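# Tuck the box end flap's tabs into the floor slots

## Task

Bend the top flap of the upright end wall over and push both of its tabs all the way down into the slots in the box floor. At the finish, that end wall and both long side walls must stand upright, the corner flaps at that end must be folded inward, and the box must sit on its bottom. All of this has to stay that way on its own; anything that holds only because the robot is pressing on it does not count.

## Robot and tools

Robot and frame. There are two arms, left_arm and right_arm, each with a two-finger gripper. Results use one shared scene frame. Its origin is on the table top midway between the arms. +z is up, +x points out over the table, and left_arm sits on the +y side. The names are not image sides. The base of left_arm is at (-0.037, +0.330, 0) m and the base of right_arm is at (-0.018, -0.230, 0) m, each yawed slightly. Joint ranges in rad, base to hand: waist -2.618 to 3.054, shoulder 0 to 3.142, elbow 0 to 3.142, wrist pitch -1.571 to 1.571, wrist yaw -1.571 to 1.571, wrist roll -2.094 to 2.094. In a gripper's own axes the fingers extend along +z and close along y. end_effector_position is the point between the pads, roughly 1 cm short of the fingertips. Printed positions can be wrong, more so far from the base.

execute_actions(actions). actions is a list of actions. Each action is a table of 1 to 15 rows, one row per 1/30 s control step. If a table has fewer than 15 rows, its last row repeats to fill the 15 steps, so one action lasts 0.5 s. Every row is a single list for both arms: 14 numbers in [-1, 1]. The first 7 are left_arm's dx, dy, dz, rx, ry, rz, opening and the next 7 are right_arm's in the same order. Write all 14 even if one arm stays still. dx to rz are an offset, not a pose. They are measured in that gripper's own axes from its measured pose at the start of the action; for a call's first action that means the pose in the latest result. Every row refers back to that start pose, so rows do not add up. Scale: 1.0 is 0.6 m for dx, dy, dz and 180 degrees for rotation. rx, ry, rz form a single rotation vector. opening is absolute, not an offset: +1 is fully open (0.094 m) and -1 is closed. A row may carry 12 extra numbers from 0 to 1. These are stiffness scales on each joint's position gain, left_arm's 6 joints then right_arm's 6, in Joint positions order. They stay in force until changed. An empty actions list simply returns the current state and images.

Per-step clipping: the commanded pose is limited to 70 mm and 16 degrees from the measured pose, and damped IK favours position over orientation. A distant target can take several actions. After an action an arm travels at most to its last clipped pose, so send the remainder in the next action. Arms tend to finish a centimetre or more low. Repeated zero offsets let an arm keep sinking. To hold an arm in place, send the offset back to its desired pose in a reply's first call and zeros in later calls. Raise that aim if it still sags, and always send the opening it should keep.

move(target, speed, blocking). target is one row laid out as above (14 numbers, optional 12 stiffness values). Its offsets are taken from the pose in the scene's latest result that shows one. Each gripper follows a straight path toward its target, and both paths finish together in 0.5 to 10 s; paths still running at 10 s stop short. speed is the top path speed in m/s, from 0.002 to 0.5, default 0.25; turning is capped at twice that figure in rad/s. The paths ignore obstacles and the other arm. Grippers lag, drift and can overshoot the speed, especially near full reach. Faster contact hits harder, and a target set deeper past contact pushes harder. The opening is sent when the move begins. The result adds a move: line with the ending (done, off_target, moving, held, fault) and limits (paced means the pose was clipped; held means a check blocked some steps, and the arm may then move much faster than speed), plus each gripper's distance from its target. With blocking=false the result comes after 0.5 s while motion goes on. Check with wait(0), and before sending execute_actions or another move call wait or stop.

wait(seconds) lets time pass, 0 to 10 s, with arms holding their last command. stop() brakes a running move; it needs stopping room, while fingers keep moving. zoom_image(camera, region) enlarges part of the latest image of cam_high, cam_low, cam_left_wrist or cam_right_wrist (all 504x504); region is [x0, y0, x1, y1] in pixels from the top-left corner, at most 504 by 504. read_manual(section) returns only licence text ("licences"). finished_scene(scene) ends the current scene, given its number, once the robot has held your last command; it cannot be undone.

Results. The state line lists left_arm and right_arm pose: position in metres and quat_wxyz. Hand target lines give the pose each controller is heading for. grip_measured is the finger opening on the command scale; the last Joint positions value is the opening in metres. Readings may be off by about 1 mm. A pose unreachable line means the clearance check altered or blocked that arm's command. FAULT lines report an arm stop. MOTOR HOT warns at 75 °C; at 90 °C the arm halts for 10 s, and at 100 °C it goes limp and falls. Both are OVER-TEMPERATURE FAULT lines. Camera calibration data (K, distortion, T_world_to_cam) is supplied per camera and may be slightly off.

Gripping and care. To hold something, command an opening below grip_measured; about 0.03 below is firm, less is gentler. Pads push at most about 50 to 62 N, less on parts under about 2 mm thick. Parts held may be tugged briefly, and loose ones pushed. The simulation keeps running while you think, with the last command held. Avoid letting the arms collide or press on each other, knocking anything off the table, drops, slams, and very hard pushes.

Each tool is called after "Emit:" as name(argument=value, ...) on one line, values as JSON.

## Session

Emit:
execute_actions(actions=[])

Scene clock: 0.00 s.
left_arm: end_effector_position=(+0.3407, +0.3536, +0.4122) grip_measured=+1.000 end_effector_quat_wxyz=(+0.709, -0.025, +0.705, +0.022) | right_arm: end_effector_position=(+0.3633, -0.2156, +0.4008) grip_measured=+1.000 end_effector_quat_wxyz=(+0.700, -0.003, +0.714, +0.015)
Joint positions: left_arm=[-0.009  1.038  1.058 -0.014 -0.017 -0.005  0.094] | right_arm=[-0.003  1.046  1.04  -0.014  0.015  0.017  0.094]
Joint velocities: left_arm=[-0.002  0.002 -0.002 -0.007 -0.037  0.051  0.   ] | right_arm=[-0.002  0.002 -0.002 -0.037 -0.037 -0.051  0.   ]
Hand target (left_arm): +0.338, +0.353, +0.420; +0.715, -0.026, +0.698, +0.022
Hand target (right_arm): +0.362, -0.216, +0.400; +0.697, -0.004, +0.717, +0.015
Joint stiffness scale: left_arm=[1. 1. 1. 1. 1. 1.] | right_arm=[1. 1. 1. 1. 1. 1.]

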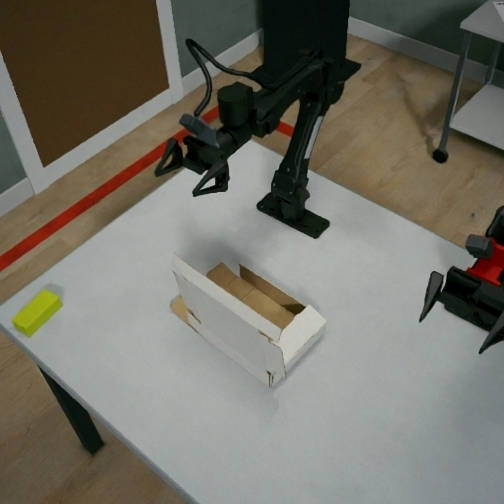

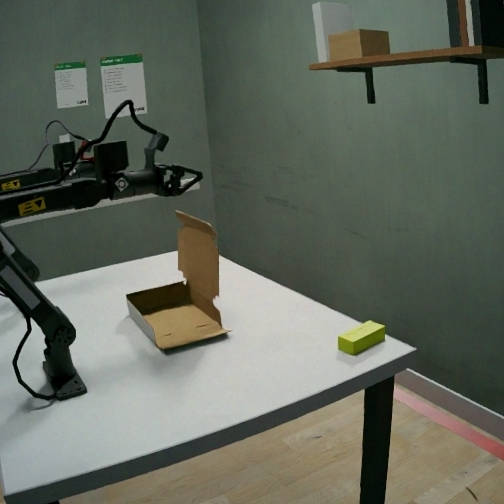

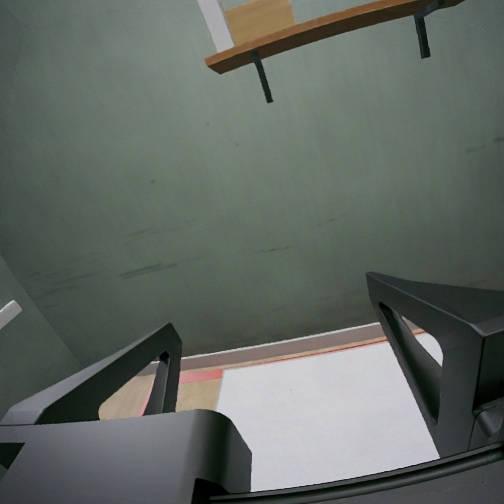

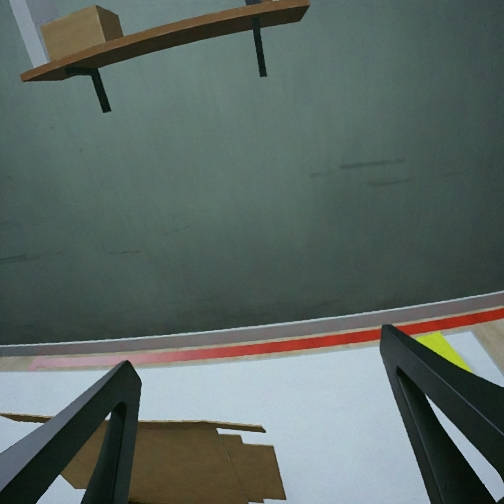

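Emit:
zoom_image(camera="cam_high", region=[140, 220, 360, 410])

Emit:
zoom_image(camera="cam_low", region=[100, 190, 270, 370])

Region (140, 220, 360, 410) of cam_high's 504x504 image, scaled by 2.291, with more detail than that image has; it fills the top 435 rows of this view, and the rest is white.

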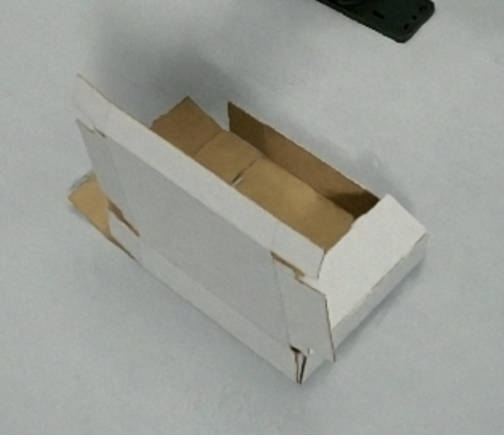

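Region (100, 190, 270, 370) of cam_low's 504x504 image, scaled by 2.800, with more detail than that image has.

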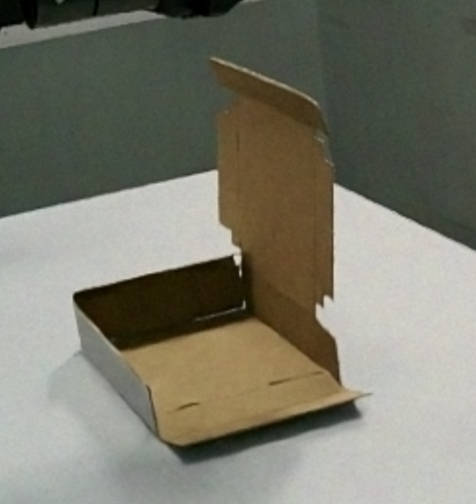

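Emit:
move(target=[0.18,-0.3,-0.2,0,0.4,0,1,0,0,0,0,0,0,1])

Scene clock: 14.93 s.
left_arm: end_effector_position=(+0.2335, +0.1721, +0.3057) grip_measured=+1.000 end_effector_quat_wxyz=(+0.220, -0.023, +0.975, -0.029) | right_arm: end_effector_position=(+0.3633, -0.2156, +0.4020) grip_measured=+1.000 end_effector_quat_wxyz=(+0.702, -0.003, +0.712, +0.015)
Joint positions: left_arm=[-0.723  1.552  1.944 -1.575 -0.23  -0.665  0.094] | right_arm=[-0.003  1.046  1.04  -0.01   0.015  0.017  0.094]
Joint velocities: left_arm=[-0.007 -0.007 -0.007 -0.11  -0.007  0.037  0.   ] | right_arm=[-0.002 -0.002 -0.002  0.051 -0.066  0.037  0.   ]
Hand target (left_arm): +0.232, +0.170, +0.304; +0.213, -0.023, +0.976, -0.028
Hand target (right_arm): +0.363, -0.216, +0.401; +0.700, -0.003, +0.714, +0.015
Off the commanded pose (left_arm): 0.007 m, 8 deg.
Off the commanded pose (right_arm): 0.001 m, 0 deg.
Joint stiffness scale: left_arm=[1. 1. 1. 1. 1. 1.] | right_arm=[1. 1. 1. 1. 1. 1.]
joint sent to its limit (left arm) — the command would take joint 4 (wrist pitch) past its lower limit, so that joint was sent only as far as its limit.
move: off_target (left_arm)
camera_calibration (this result's frames):
cam_left_wrist: T_world_to_cam=[[-0.236156, -0.967196, -0.0936048, 0.255254], [-0.971601, 0.236505, 0.00751361, 0.211506], [0.0148708, 0.0927209, -0.995581, 0.414633], [0, 0, 0, 1]] pos_world=[0.259614, 0.158413, 0.435105]
cam_right_wrist: T_world_to_cam=[[0.000228138, -0.984683, -0.174354, -0.142674], [-0.514322, 0.14941, -0.844482, 0.598916], [0.857597, 0.0898665, -0.50641, 0.0074108], [0, 0, 0, 1]] pos_world=[0.301713, -0.230639, 0.484651]

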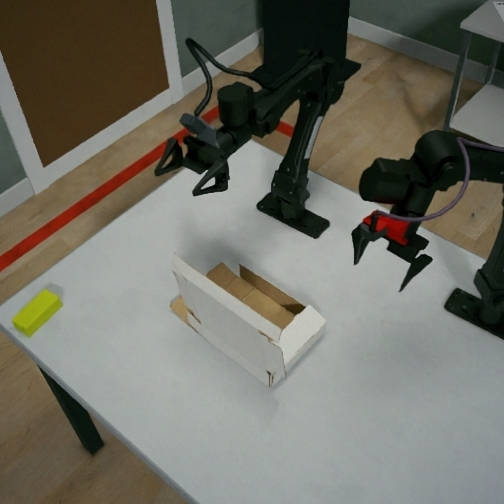

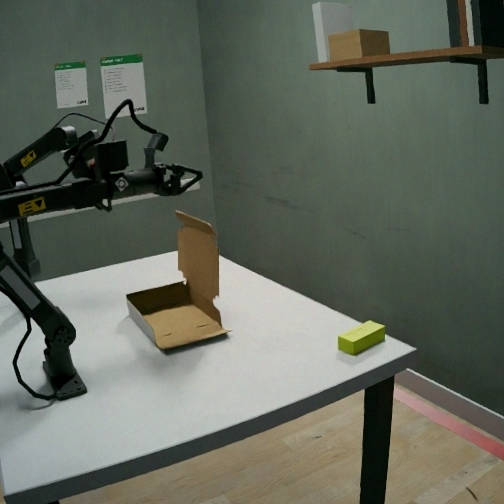

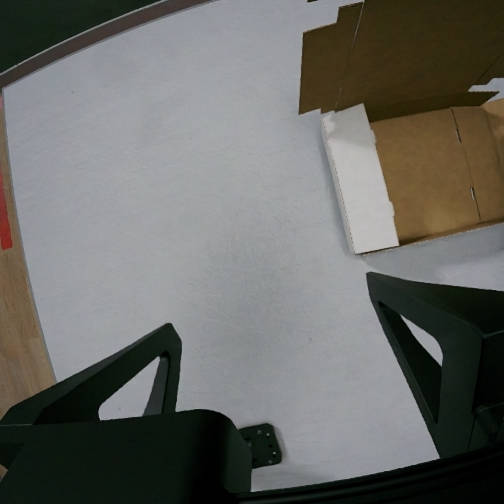

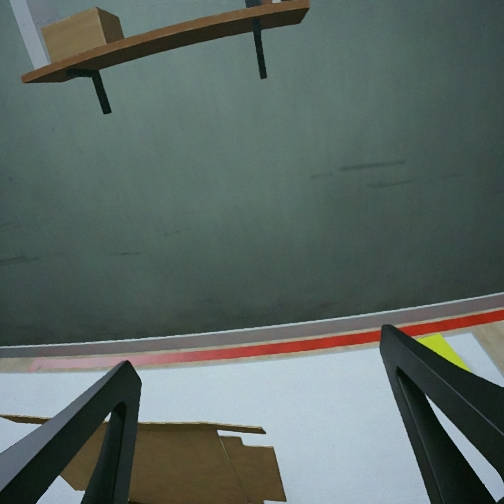

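Emit:
move(target=[-0.16,-0.26,0.26,0,0.1,0.5,-0.2,0,0,0,0,0,0,1])

Scene clock: 30.77 s.
left_arm: end_effector_position=(+0.3888, +0.0183, +0.2063) grip_measured=-0.198 end_effector_quat_wxyz=(+0.186, +0.673, +0.700, +0.148) | right_arm: end_effector_position=(+0.3633, -0.2156, +0.4031) grip_measured=+1.000 end_effector_quat_wxyz=(+0.703, -0.003, +0.711, +0.015)
Joint positions: left_arm=[-0.787  2.47   2.848 -1.552 -0.277  0.86   0.038] | right_arm=[-0.003  1.046  1.04  -0.005  0.015  0.017  0.094]
Joint velocities: left_arm=[-0.007  0.002  0.012 -0.022 -0.081  0.066  0.001] | right_arm=[-0.002 -0.002 -0.002  0.037 -0.081  0.022  0.   ]
Hand target (left_arm): +0.389, +0.013, +0.217; +0.206, +0.673, +0.695, +0.152
Hand target (right_arm): +0.363, -0.216, +0.402; +0.702, -0.003, +0.712, +0.015
Off the commanded pose (left_arm): 0.012 m, 18 deg; orientation clipped at the last step of the last action.
Off the commanded pose (right_arm): 0.001 m, 0 deg.
Joint stiffness scale: left_arm=[1. 1. 1. 1. 1. 1.] | right_arm=[1. 1. 1. 1. 1. 1.]
elbow stopped short (left arm): the move would have taken joint 3 (elbow) straighter than the controller allows; a more bent joint 3 avoids this.
move: off_target (left_arm); limits=paced
camera_calibration (this result's frames):
cam_left_wrist: T_world_to_cam=[[-0.838441, 0.260167, -0.478884, 0.425031], [0.0157243, 0.889881, 0.455922, -0.088902], [0.544766, 0.374733, -0.750204, 0.0657579], [0, 0, 0, 1]] pos_world=[0.321939, -0.0561086, 0.293405]
cam_right_wrist: T_world_to_cam=[[0.00102602, -0.98465, -0.174537, -0.142684], [-0.510454, 0.149569, -0.846797, 0.599447], [0.859904, 0.0899618, -0.502465, 0.00556586], [0, 0, 0, 1]] pos_world=[0.301351, -0.230654, 0.485503]

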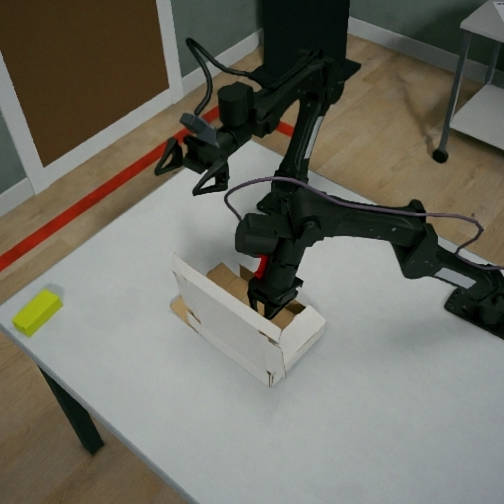

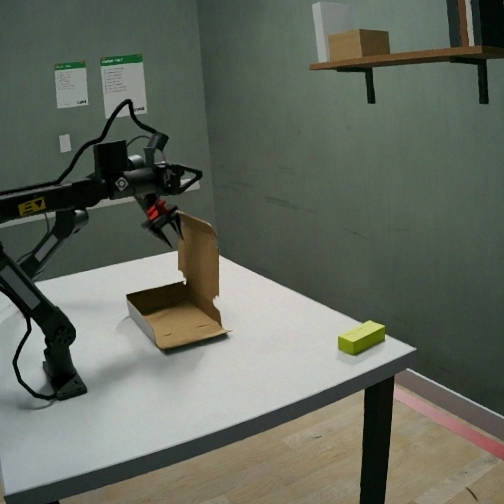

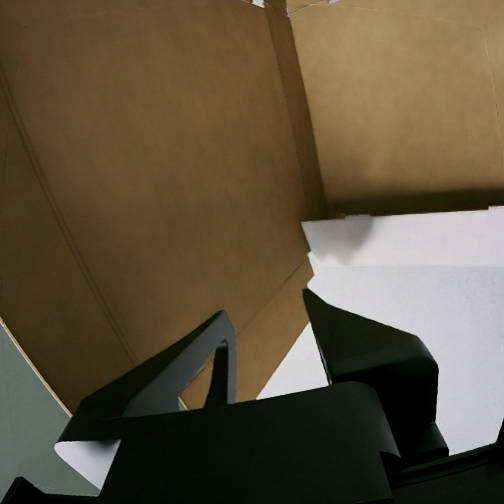

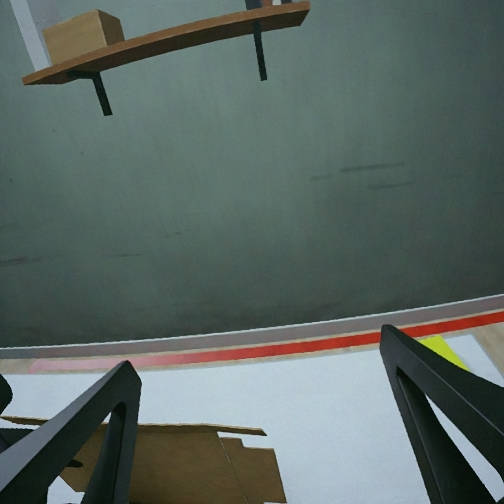

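Emit:
move(target=[-0.023,-0.162,0.095,0,0,0,-0.2,0,0,0,0,0,0,1], speed=0.1)

Scene clock: 38.80 s.
left_arm: end_effector_position=(+0.3299, -0.0030, +0.1028) grip_measured=-0.198 end_effector_quat_wxyz=(+0.172, +0.678, +0.699, +0.147) | right_arm: end_effector_position=(+0.3634, -0.2156, +0.4044) grip_measured=+1.000 end_effector_quat_wxyz=(+0.705, -0.003, +0.709, +0.015)
Joint positions: left_arm=[-0.912  2.14   1.853 -0.95  -0.318  0.741  0.038] | right_arm=[-0.003  1.046  1.04   0.     0.015  0.017  0.094]
Joint velocities: left_arm=[-0.017  0.012  0.007 -0.007  0.022  0.022  0.001] | right_arm=[-0.002  0.007 -0.017 -0.037  0.051  0.095  0.   ]
Hand target (left_arm): +0.330, -0.004, +0.113; +0.187, +0.673, +0.700, +0.147
Hand target (right_arm): +0.363, -0.216, +0.403; +0.703, -0.003, +0.711, +0.015
Off the commanded pose (left_arm): 0.009 m, 2 deg.
Off the commanded pose (right_arm): 0.001 m, 0 deg.
Joint stiffness scale: left_arm=[1. 1. 1. 1. 1. 1.] | right_arm=[1. 1. 1. 1. 1. 1.]
move: done
camera_calibration (this result's frames):
cam_left_wrist: T_world_to_cam=[[-0.847443, 0.272762, -0.455457, 0.332278], [0.0298398, 0.881035, 0.472108, -0.0281182], [0.530047, 0.386494, -0.754766, 0.0335382], [0, 0, 0, 1]] pos_world=[0.264649, -0.0788218, 0.189927]
cam_right_wrist: T_world_to_cam=[[0.00189132, -0.984614, -0.174731, -0.142697], [-0.506252, 0.149743, -0.849285, 0.600013], [0.862383, 0.0900642, -0.49818, 0.0035645], [0, 0, 0, 1]] pos_world=[0.300954, -0.23067, 0.486425]

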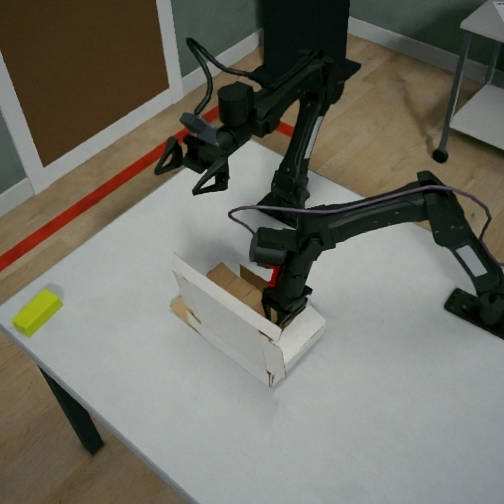

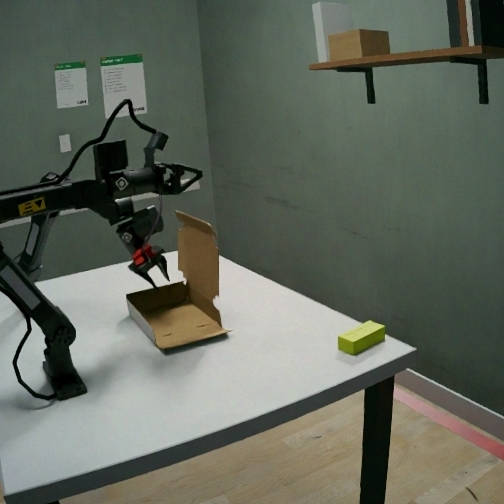

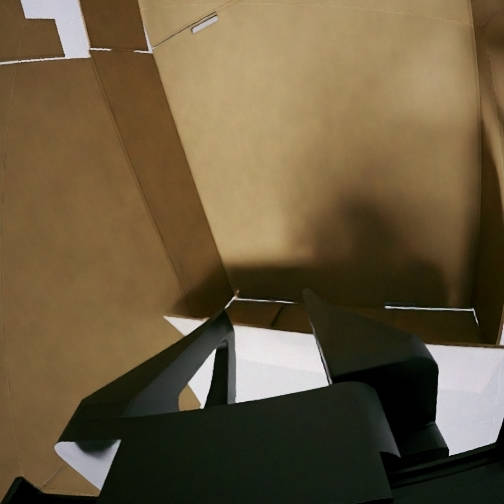

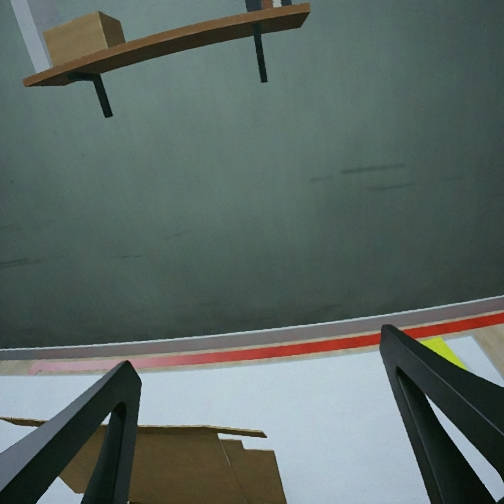

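Emit:
move(target=[0.03,-0.065,0.02,0,0,0,-0.2,0,0,0,0,0,0,1], speed=0.08)

Emit:
move(target=[0.0,-0.03,0.06,0,0,0,-0.2,0,0,0,0,0,0,1], speed=0.05)

Scene clock: 44.93 s.
left_arm: end_effector_position=(+0.3012, +0.0151, +0.0653) grip_measured=-0.198 end_effector_quat_wxyz=(+0.159, +0.681, +0.699, +0.146) | right_arm: end_effector_position=(+0.3634, -0.2156, +0.4055) grip_measured=+1.000 end_effector_quat_wxyz=(+0.707, -0.003, +0.707, +0.015)
Joint positions: left_arm=[-0.935  2.056  1.583 -0.8   -0.322  0.719  0.038] | right_arm=[-0.003  1.046  1.04   0.005  0.015  0.017  0.094]
Joint velocities: left_arm=[ 0.002  0.002 -0.017 -0.007 -0.066 -0.037 -0.   ] | right_arm=[-0.002 -0.017 -0.007  0.007 -0.037 -0.022  0.   ]
Hand target (left_arm): +0.300, +0.013, +0.074; +0.172, +0.678, +0.699, +0.146
Hand target (right_arm): +0.363, -0.216, +0.404; +0.705, -0.003, +0.709, +0.015
Off the commanded pose (left_arm): 0.009 m, 2 deg.
Off the commanded pose (right_arm): 0.001 m, 0 deg.
Joint stiffness scale: left_arm=[1. 1. 1. 1. 1. 1.] | right_arm=[1. 1. 1. 1. 1. 1.]
move: done
camera_calibration (this result's frames):
cam_left_wrist: T_world_to_cam=[[-0.856264, 0.282212, -0.432629, 0.28695], [0.0405694, 0.871711, 0.488338, -0.0296632], [0.514942, 0.400595, -0.757864, 0.0179906], [0, 0, 0, 1]] pos_world=[0.237644, -0.0623299, 0.152263]
cam_right_wrist: T_world_to_cam=[[0.00269091, -0.984581, -0.174906, -0.14271], [-0.502363, 0.149903, -0.851564, 0.600527], [0.864653, 0.0901579, -0.494213, 0.00171468], [0, 0, 0, 1]] pos_world=[0.300584, -0.230685, 0.487274]

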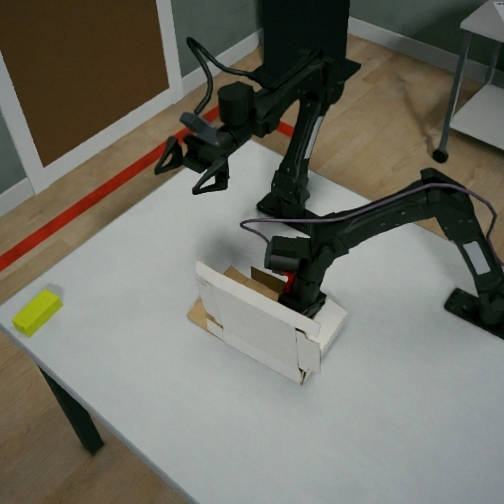

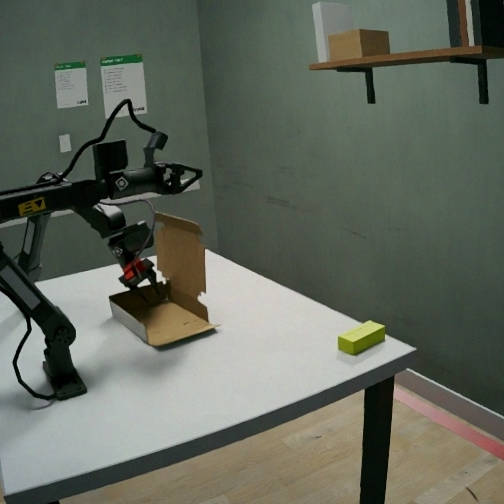

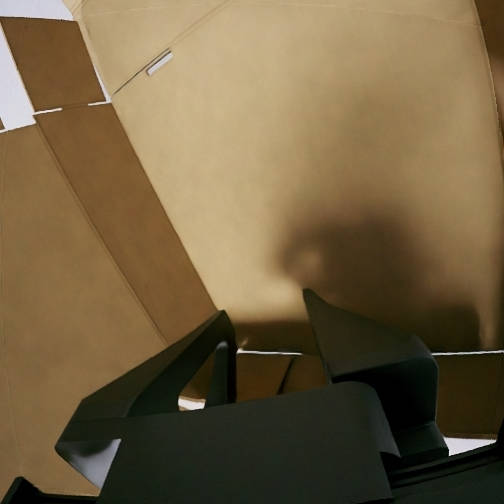

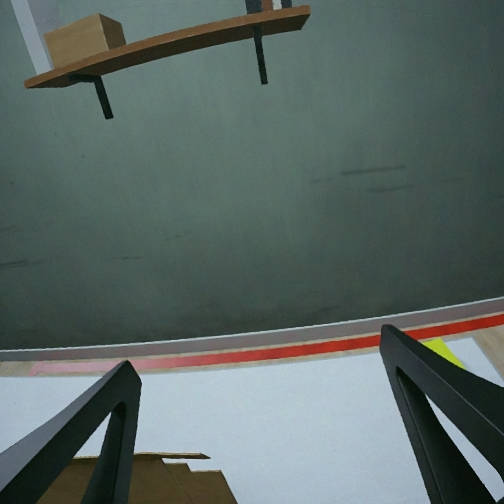

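Scene clock: 45.97 s.
left_arm: end_effector_position=(+0.3017, +0.0144, +0.0335) grip_measured=-0.198 end_effector_quat_wxyz=(+0.161, +0.681, +0.699, +0.146) | right_arm: end_effector_position=(+0.3634, -0.2156, +0.4067) grip_measured=+1.000 end_effector_quat_wxyz=(+0.708, -0.003, +0.706, +0.015)
Joint positions: left_arm=[-0.935  2.092  1.505 -0.682 -0.322  0.719  0.038] | right_arm=[-0.003  1.046  1.04   0.01   0.015  0.017  0.094]
Joint velocities: left_arm=[ 0.012  0.007 -0.002  0.007  0.066 -0.081  0.   ] | right_arm=[ 0.007 -0.002 -0.007 -0.095 -0.081 -0.007  0.   ]
Hand target (left_arm): +0.300, +0.014, +0.025; +0.159, +0.681, +0.699, +0.146
Hand target (right_arm): +0.363, -0.216, +0.406; +0.707, -0.003, +0.707, +0.015
Off the commanded pose (left_arm): 0.009 m, 0 deg.
Off the commanded pose (right_arm): 0.001 m, 0 deg.
Joint stiffness scale: left_arm=[1. 1. 1. 1. 1. 1.] | right_arm=[1. 1. 1. 1. 1. 1.]
move: done
camera_calibration (this result's frames):
cam_left_wrist: T_world_to_cam=[[-0.855203, 0.280941, -0.435546, 0.273652], [0.0393781, 0.873137, 0.485882, -0.0131517], [0.516796, 0.398376, -0.757772, -0.00666223], [0, 0, 0, 1]] pos_world=[0.237989, -0.0627429, 0.12053]
cam_right_wrist: T_world_to_cam=[[0.00355803, -0.984546, -0.175092, -0.142726], [-0.498137, 0.150078, -0.854012, 0.601075], [0.867091, 0.0902586, -0.489905, -0.000291877], [0, 0, 0, 1]] pos_world=[0.300178, -0.230702, 0.488192]

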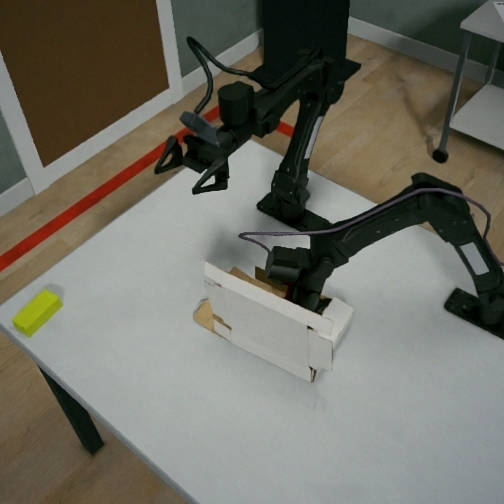

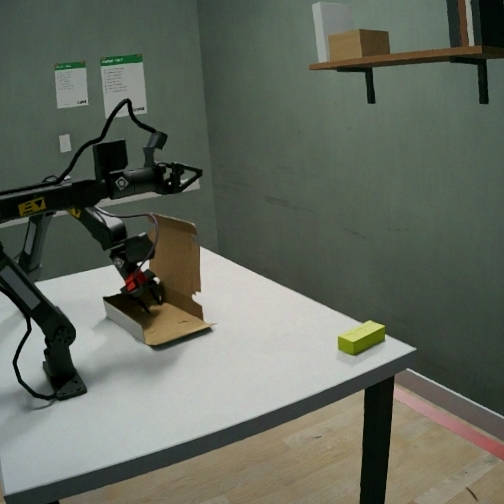

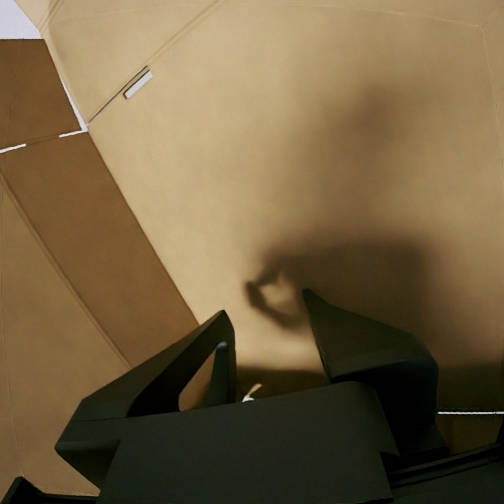

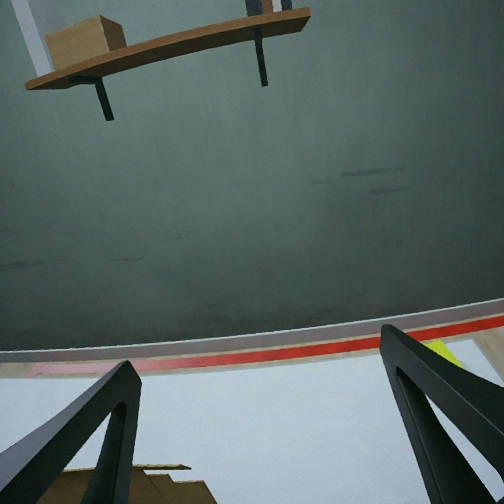

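Emit:
move(target=[-0.05,0.11,-0.21,0,0,0,-0.2,0,0,0,0,0,0,1], speed=0.1)

Scene clock: 49.93 s.
left_arm: end_effector_position=(+0.3099, -0.0052, +0.1683) grip_measured=-0.198 end_effector_quat_wxyz=(+0.152, +0.683, +0.700, +0.146) | right_arm: end_effector_position=(+0.3634, -0.2156, +0.4079) grip_measured=+1.000 end_effector_quat_wxyz=(+0.710, -0.003, +0.704, +0.015)
Joint positions: left_arm=[-0.948  2.168  2.174 -1.296 -0.322  0.704  0.038] | right_arm=[-0.003  1.046  1.04   0.014  0.015  0.017  0.094]
Joint velocities: left_arm=[ 0.002  0.002  0.007  0.022 -0.022 -0.007  0.   ] | right_arm=[ 0.007  0.007  0.002 -0.007 -0.022 -0.037  0.   ]
Hand target (left_arm): +0.309, -0.009, +0.176; +0.161, +0.681, +0.699, +0.146
Hand target (right_arm): +0.363, -0.216, +0.407; +0.708, -0.003, +0.706, +0.015
Off the commanded pose (left_arm): 0.010 m, 1 deg.
Off the commanded pose (right_arm): 0.001 m, 0 deg.
Joint stiffness scale: left_arm=[1. 1. 1. 1. 1. 1.] | right_arm=[1. 1. 1. 1. 1. 1.]
move: done
camera_calibration (this result's frames):
cam_left_wrist: T_world_to_cam=[[-0.86105, 0.285335, -0.420924, 0.34426], [0.0456134, 0.867743, 0.494916, -0.0653289], [0.506471, 0.406947, -0.760185, 0.102704], [0, 0, 0, 1]] pos_world=[0.247388, -0.083336, 0.255314]
cam_right_wrist: T_world_to_cam=[[0.00435925, -0.984512, -0.17526, -0.142743], [-0.494226, 0.150239, -0.856253, 0.601571], [0.869323, 0.0903507, -0.485917, -0.00214642], [0, 0, 0, 1]] pos_world=[0.2998, -0.230718, 0.489037]

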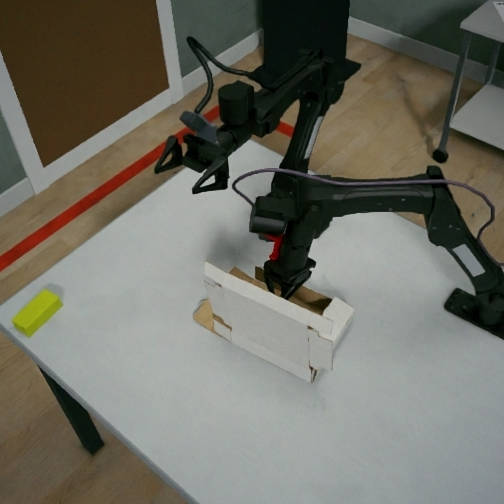

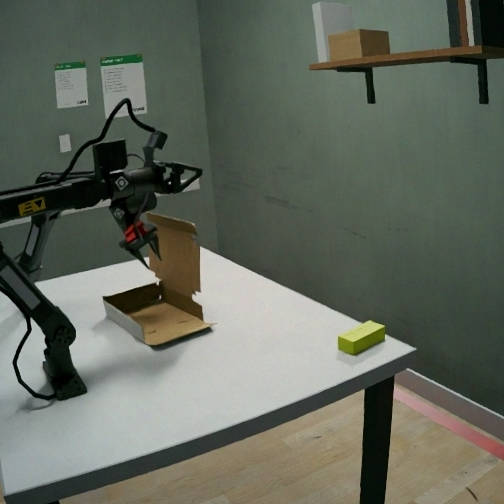

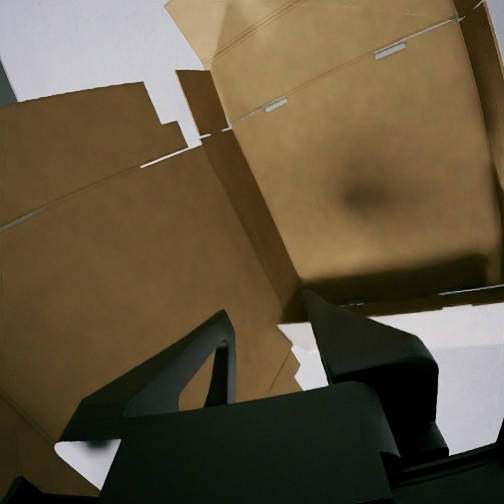

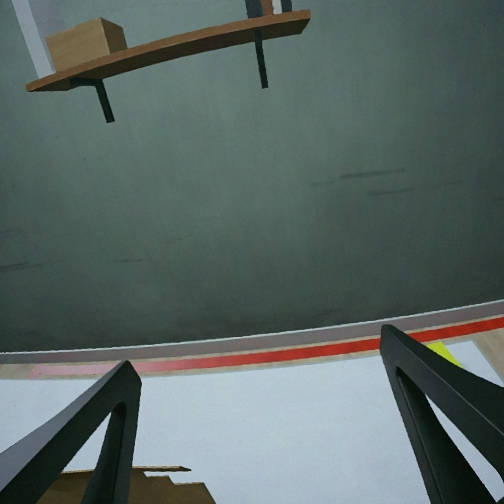

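Emit:
move(target=[0.165,-0.125,0.06,0,0,0,-0.2,0,0,0,0,0,0,1], speed=0.1)

Emit:
move(target=[0.0,-0.03,0.06,0,0,0,-0.2,0,0,0,0,0,0,1], speed=0.04)

Scene clock: 58.87 s.
left_arm: end_effector_position=(+0.2537, +0.0896, +0.0961) grip_measured=-0.198 end_effector_quat_wxyz=(+0.139, +0.687, +0.698, +0.149) | right_arm: end_effector_position=(+0.3633, -0.2156, +0.4091) grip_measured=+1.000 end_effector_quat_wxyz=(+0.712, -0.003, +0.702, +0.015)
Joint positions: left_arm=[-0.901  1.734  1.287 -0.854 -0.314  0.757  0.038] | right_arm=[-0.003  1.046  1.04   0.019  0.015  0.017  0.094]
Joint velocities: left_arm=[ 0.002 -0.012 -0.007 -0.051 -0.11   0.022 -0.   ] | right_arm=[ 0.002  0.012  0.027  0.022  0.022 -0.007  0.   ]
Hand target (left_arm): +0.255, +0.091, +0.103; +0.151, +0.683, +0.700, +0.146
Hand target (right_arm): +0.363, -0.216, +0.408; +0.710, -0.003, +0.704, +0.015
Off the commanded pose (left_arm): 0.007 m, 2 deg.
Off the commanded pose (right_arm): 0.001 m, 0 deg.
Joint stiffness scale: left_arm=[1. 1. 1. 1. 1. 1.] | right_arm=[1. 1. 1. 1. 1. 1.]
move: done
camera_calibration (this result's frames):
cam_left_wrist: T_world_to_cam=[[-0.865875, 0.298215, -0.401658, 0.236647], [0.0553255, 0.855056, 0.515576, -0.112587], [0.497192, 0.424203, -0.75687, 0.0382038], [0, 0, 0, 1]] pos_world=[0.192141, 0.00949041, 0.182014]
cam_right_wrist: T_world_to_cam=[[0.0052281, -0.984477, -0.175438, -0.142762], [-0.489977, 0.150415, -0.85866, 0.602099], [0.87172, 0.0904497, -0.481585, -0.00415799], [0, 0, 0, 1]] pos_world=[0.299386, -0.230735, 0.489951]

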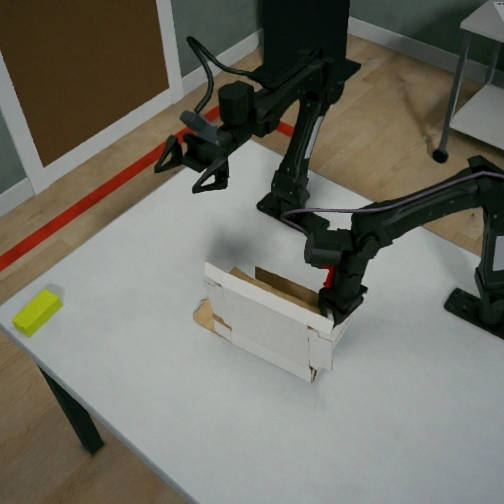

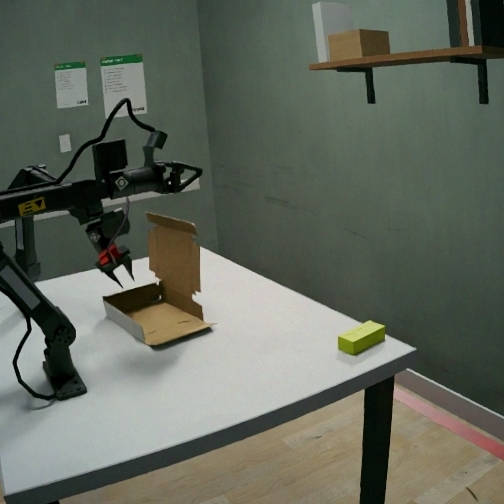

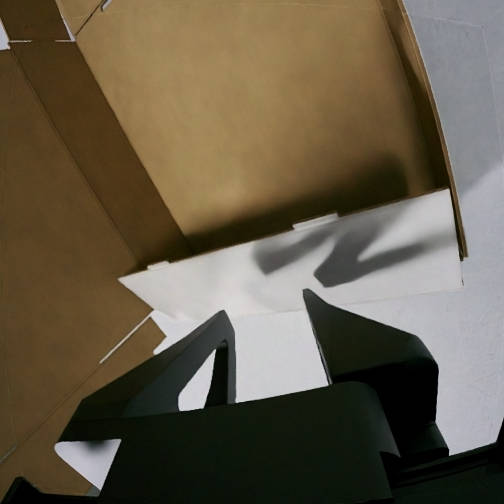

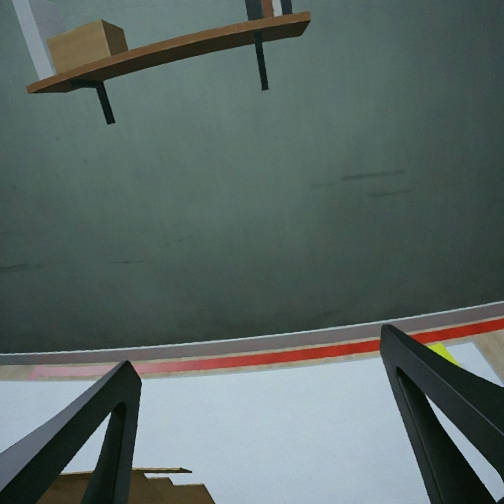

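Scene clock: 60.20 s.
left_arm: end_effector_position=(+0.2643, +0.0868, +0.0834) grip_measured=-0.198 end_effector_quat_wxyz=(+0.170, +0.676, +0.698, +0.165) | right_arm: end_effector_position=(+0.3633, -0.2156, +0.4103) grip_measured=+1.000 end_effector_quat_wxyz=(+0.713, -0.003, +0.701, +0.016)
Joint positions: left_arm=[-0.901  1.734  1.208 -0.712 -0.35   0.757  0.038] | right_arm=[-0.003  1.046  1.04   0.024  0.015  0.017  0.094]
Joint velocities: left_arm=[ 0.007 -0.007 -0.007  0.037  0.037 -0.081  0.   ] | right_arm=[ 0.012 -0.007  0.002  0.051 -0.051 -0.037  0.   ]
Hand target (left_arm): +0.251, +0.090, +0.057; +0.138, +0.686, +0.698, +0.150
Hand target (right_arm): +0.363, -0.216, +0.409; +0.712, -0.003, +0.702, +0.015
Off the commanded pose (left_arm): 0.031 m, 4 deg.
Off the commanded pose (right_arm): 0.001 m, 0 deg.
Joint stiffness scale: left_arm=[1. 1. 1. 1. 1. 1.] | right_arm=[1. 1. 1. 1. 1. 1.]
move: off_target (left_arm)
camera_calibration (this result's frames):
cam_left_wrist: T_world_to_cam=[[-0.839402, 0.278443, -0.466769, 0.241702], [0.0117316, 0.867886, 0.496626, -0.0923075], [0.543384, 0.411393, -0.731772, 0.0113594], [0, 0, 0, 1]] pos_world=[0.197795, 0.00813893, 0.166974]
cam_right_wrist: T_world_to_cam=[[0.00603089, -0.984443, -0.175598, -0.142782], [-0.486045, 0.150577, -0.860864, 0.602578], [0.873913, 0.0905403, -0.477575, -0.00601708], [0, 0, 0, 1]] pos_world=[0.299, -0.230751, 0.490792]

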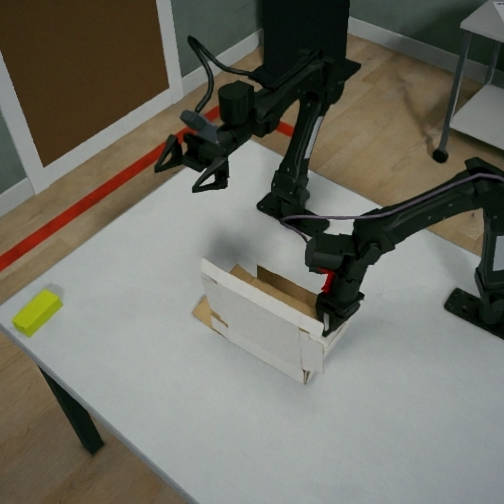

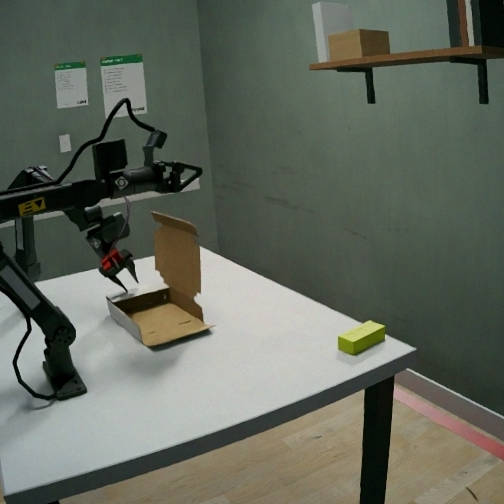

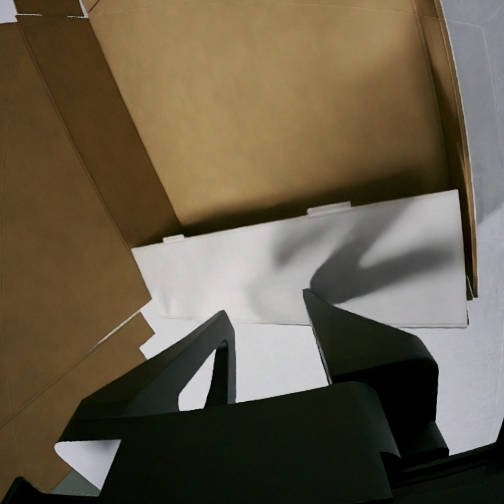

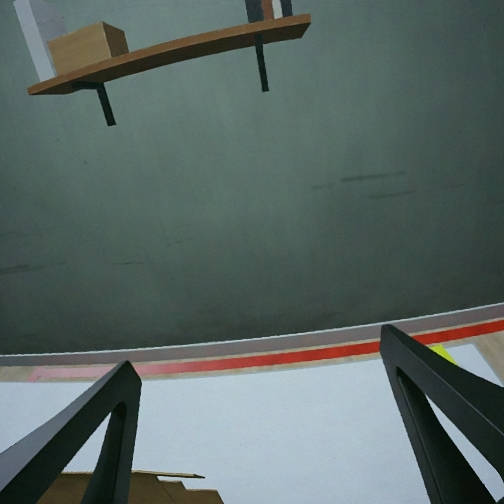

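Emit:
move(target=[-0.065,0.01,-0.02,0,0,0,-0.2,0,0,0,0,0,0,1], speed=0.05)

Emit:
move(target=[0.0,-0.035,0.07,0,0,0,-0.2,0,0,0,0,0,0,1], speed=0.04)

Scene clock: 64.27 s.
left_arm: end_effector_position=(+0.2636, +0.0524, +0.0917) grip_measured=-0.198 end_effector_quat_wxyz=(+0.167, +0.678, +0.697, +0.162) | right_arm: end_effector_position=(+0.3633, -0.2156, +0.4114) grip_measured=+1.000 end_effector_quat_wxyz=(+0.715, -0.003, +0.699, +0.016)
Joint positions: left_arm=[-0.965  1.83   1.365 -0.802 -0.364  0.695  0.038] | right_arm=[-0.003  1.046  1.04   0.028  0.015  0.017  0.094]
Joint velocities: left_arm=[-0.002 -0.012 -0.007 -0.051 -0.037  0.022  0.001] | right_arm=[ 0.007 -0.002  0.007 -0.007  0.007 -0.037  0.   ]
Hand target (left_arm): +0.265, +0.048, +0.098; +0.171, +0.676, +0.698, +0.164
Hand target (right_arm): +0.363, -0.216, +0.410; +0.713, -0.003, +0.701, +0.016
Off the commanded pose (left_arm): 0.007 m, 1 deg.
Off the commanded pose (right_arm): 0.001 m, 0 deg.
Joint stiffness scale: left_arm=[1. 1. 1. 1. 1. 1.] | right_arm=[1. 1. 1. 1. 1. 1.]
move: done
camera_calibration (this result's frames):
cam_left_wrist: T_world_to_cam=[[-0.841864, 0.283499, -0.459231, 0.254222], [0.0197981, 0.866567, 0.498667, -0.0687998], [0.539326, 0.410718, -0.735145, 0.0334283], [0, 0, 0, 1]] pos_world=[0.197354, -0.0261815, 0.175629]
cam_right_wrist: T_world_to_cam=[[0.0068344, -0.98441, -0.175755, -0.142803], [-0.482102, 0.15074, -0.86305, 0.603049], [0.876088, 0.0906301, -0.473556, -0.00787829], [0, 0, 0, 1]] pos_world=[0.298609, -0.230767, 0.491632]

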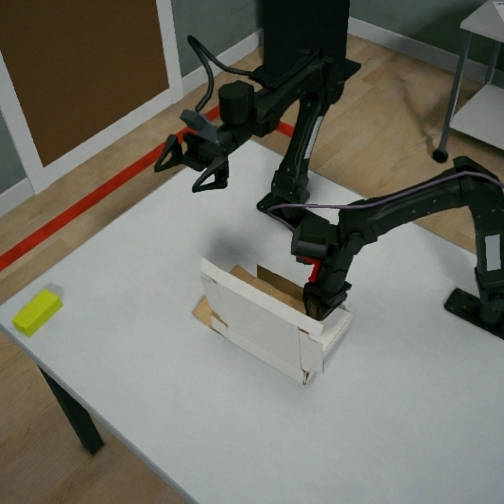

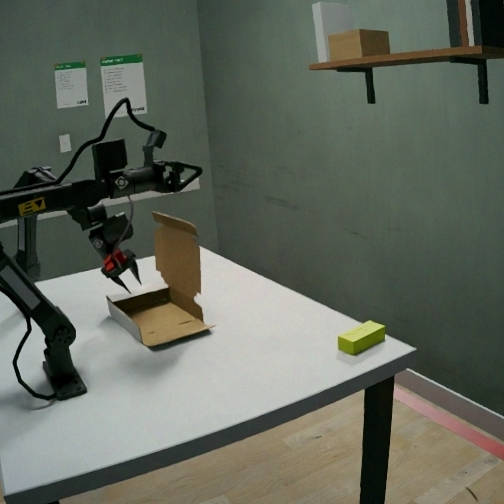

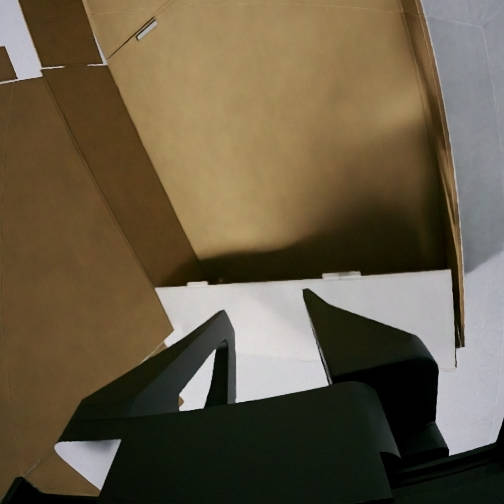

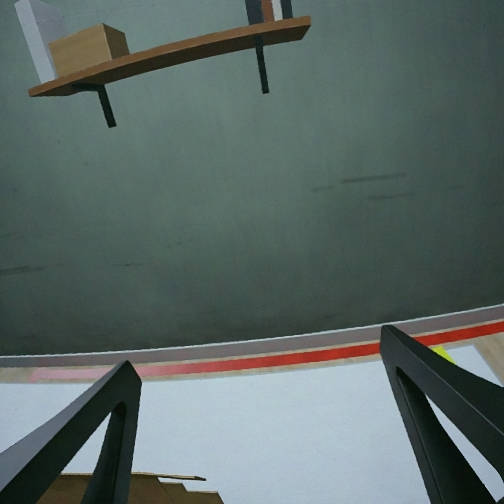

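Scene clock: 65.90 s.
left_arm: end_effector_position=(+0.2654, +0.0509, +0.0464) grip_measured=-0.198 end_effector_quat_wxyz=(+0.168, +0.678, +0.697, +0.164) | right_arm: end_effector_position=(+0.3633, -0.2156, +0.4126) grip_measured=+1.000 end_effector_quat_wxyz=(+0.717, -0.003, +0.697, +0.016)
Joint positions: left_arm=[-0.965  1.89   1.254 -0.629 -0.367  0.695  0.038] | right_arm=[-0.003  1.046  1.04   0.033  0.015  0.017  0.094]
Joint velocities: left_arm=[ 0.002  0.002 -0.002  0.037  0.037  0.037 -0.   ] | right_arm=[-0.002 -0.007 -0.002  0.022 -0.022 -0.007  0.   ]
Hand target (left_arm): +0.264, +0.051, +0.045; +0.167, +0.678, +0.697, +0.162
Hand target (right_arm): +0.363, -0.216, +0.411; +0.715, -0.003, +0.699, +0.016
Off the commanded pose (left_arm): 0.002 m, 0 deg.
Off the commanded pose (right_arm): 0.001 m, 0 deg.
Joint stiffness scale: left_arm=[1. 1. 1. 1. 1. 1.] | right_arm=[1. 1. 1. 1. 1. 1.]
move: done
camera_calibration (this result's frames):
cam_left_wrist: T_world_to_cam=[[-0.840636, 0.283004, -0.46178, 0.23517], [0.0173916, 0.866285, 0.499247, -0.044341], [0.541322, 0.411653, -0.733152, -0.000914894], [0, 0, 0, 1]] pos_world=[0.198959, -0.0277655, 0.130063]
cam_right_wrist: T_world_to_cam=[[0.00770567, -0.984374, -0.17592, -0.142828], [-0.47782, 0.150917, -0.865397, 0.603549], [0.878424, 0.0907266, -0.469191, -0.00989695], [0, 0, 0, 1]] pos_world=[0.298182, -0.230784, 0.49254]

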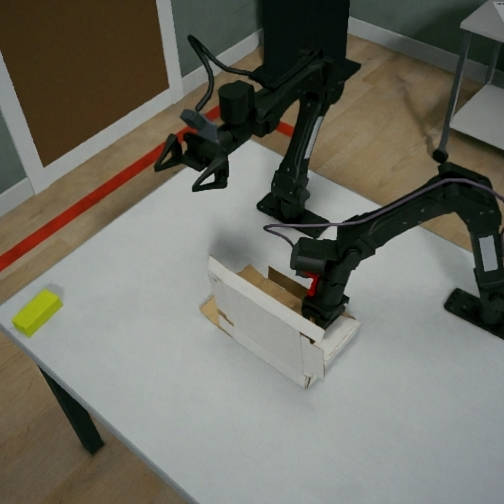

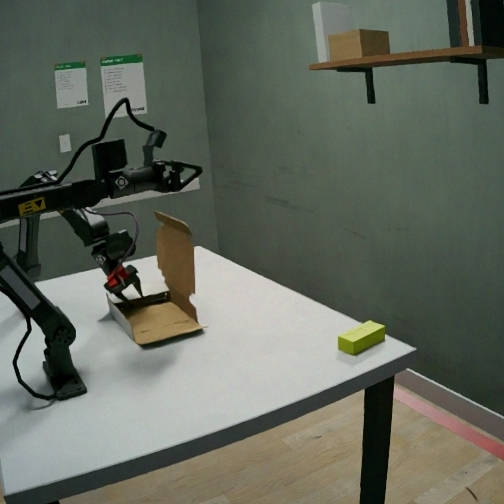

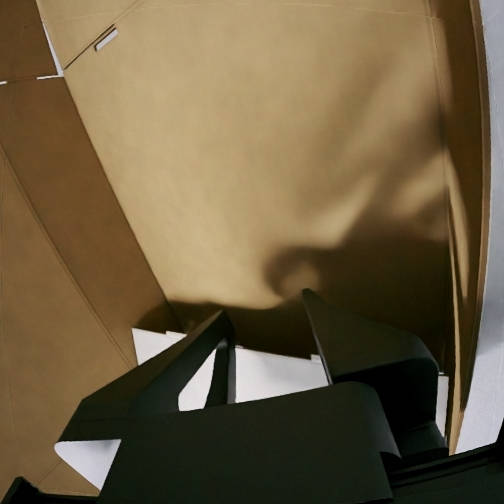

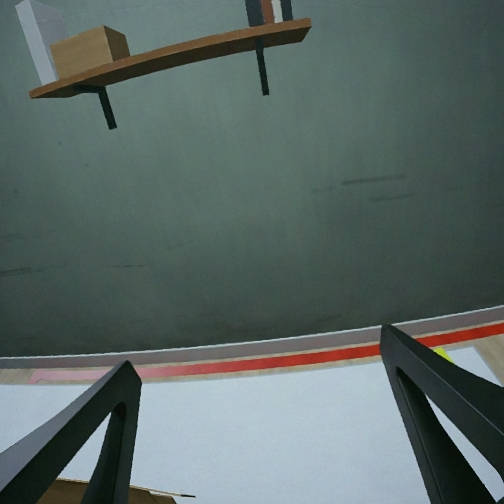

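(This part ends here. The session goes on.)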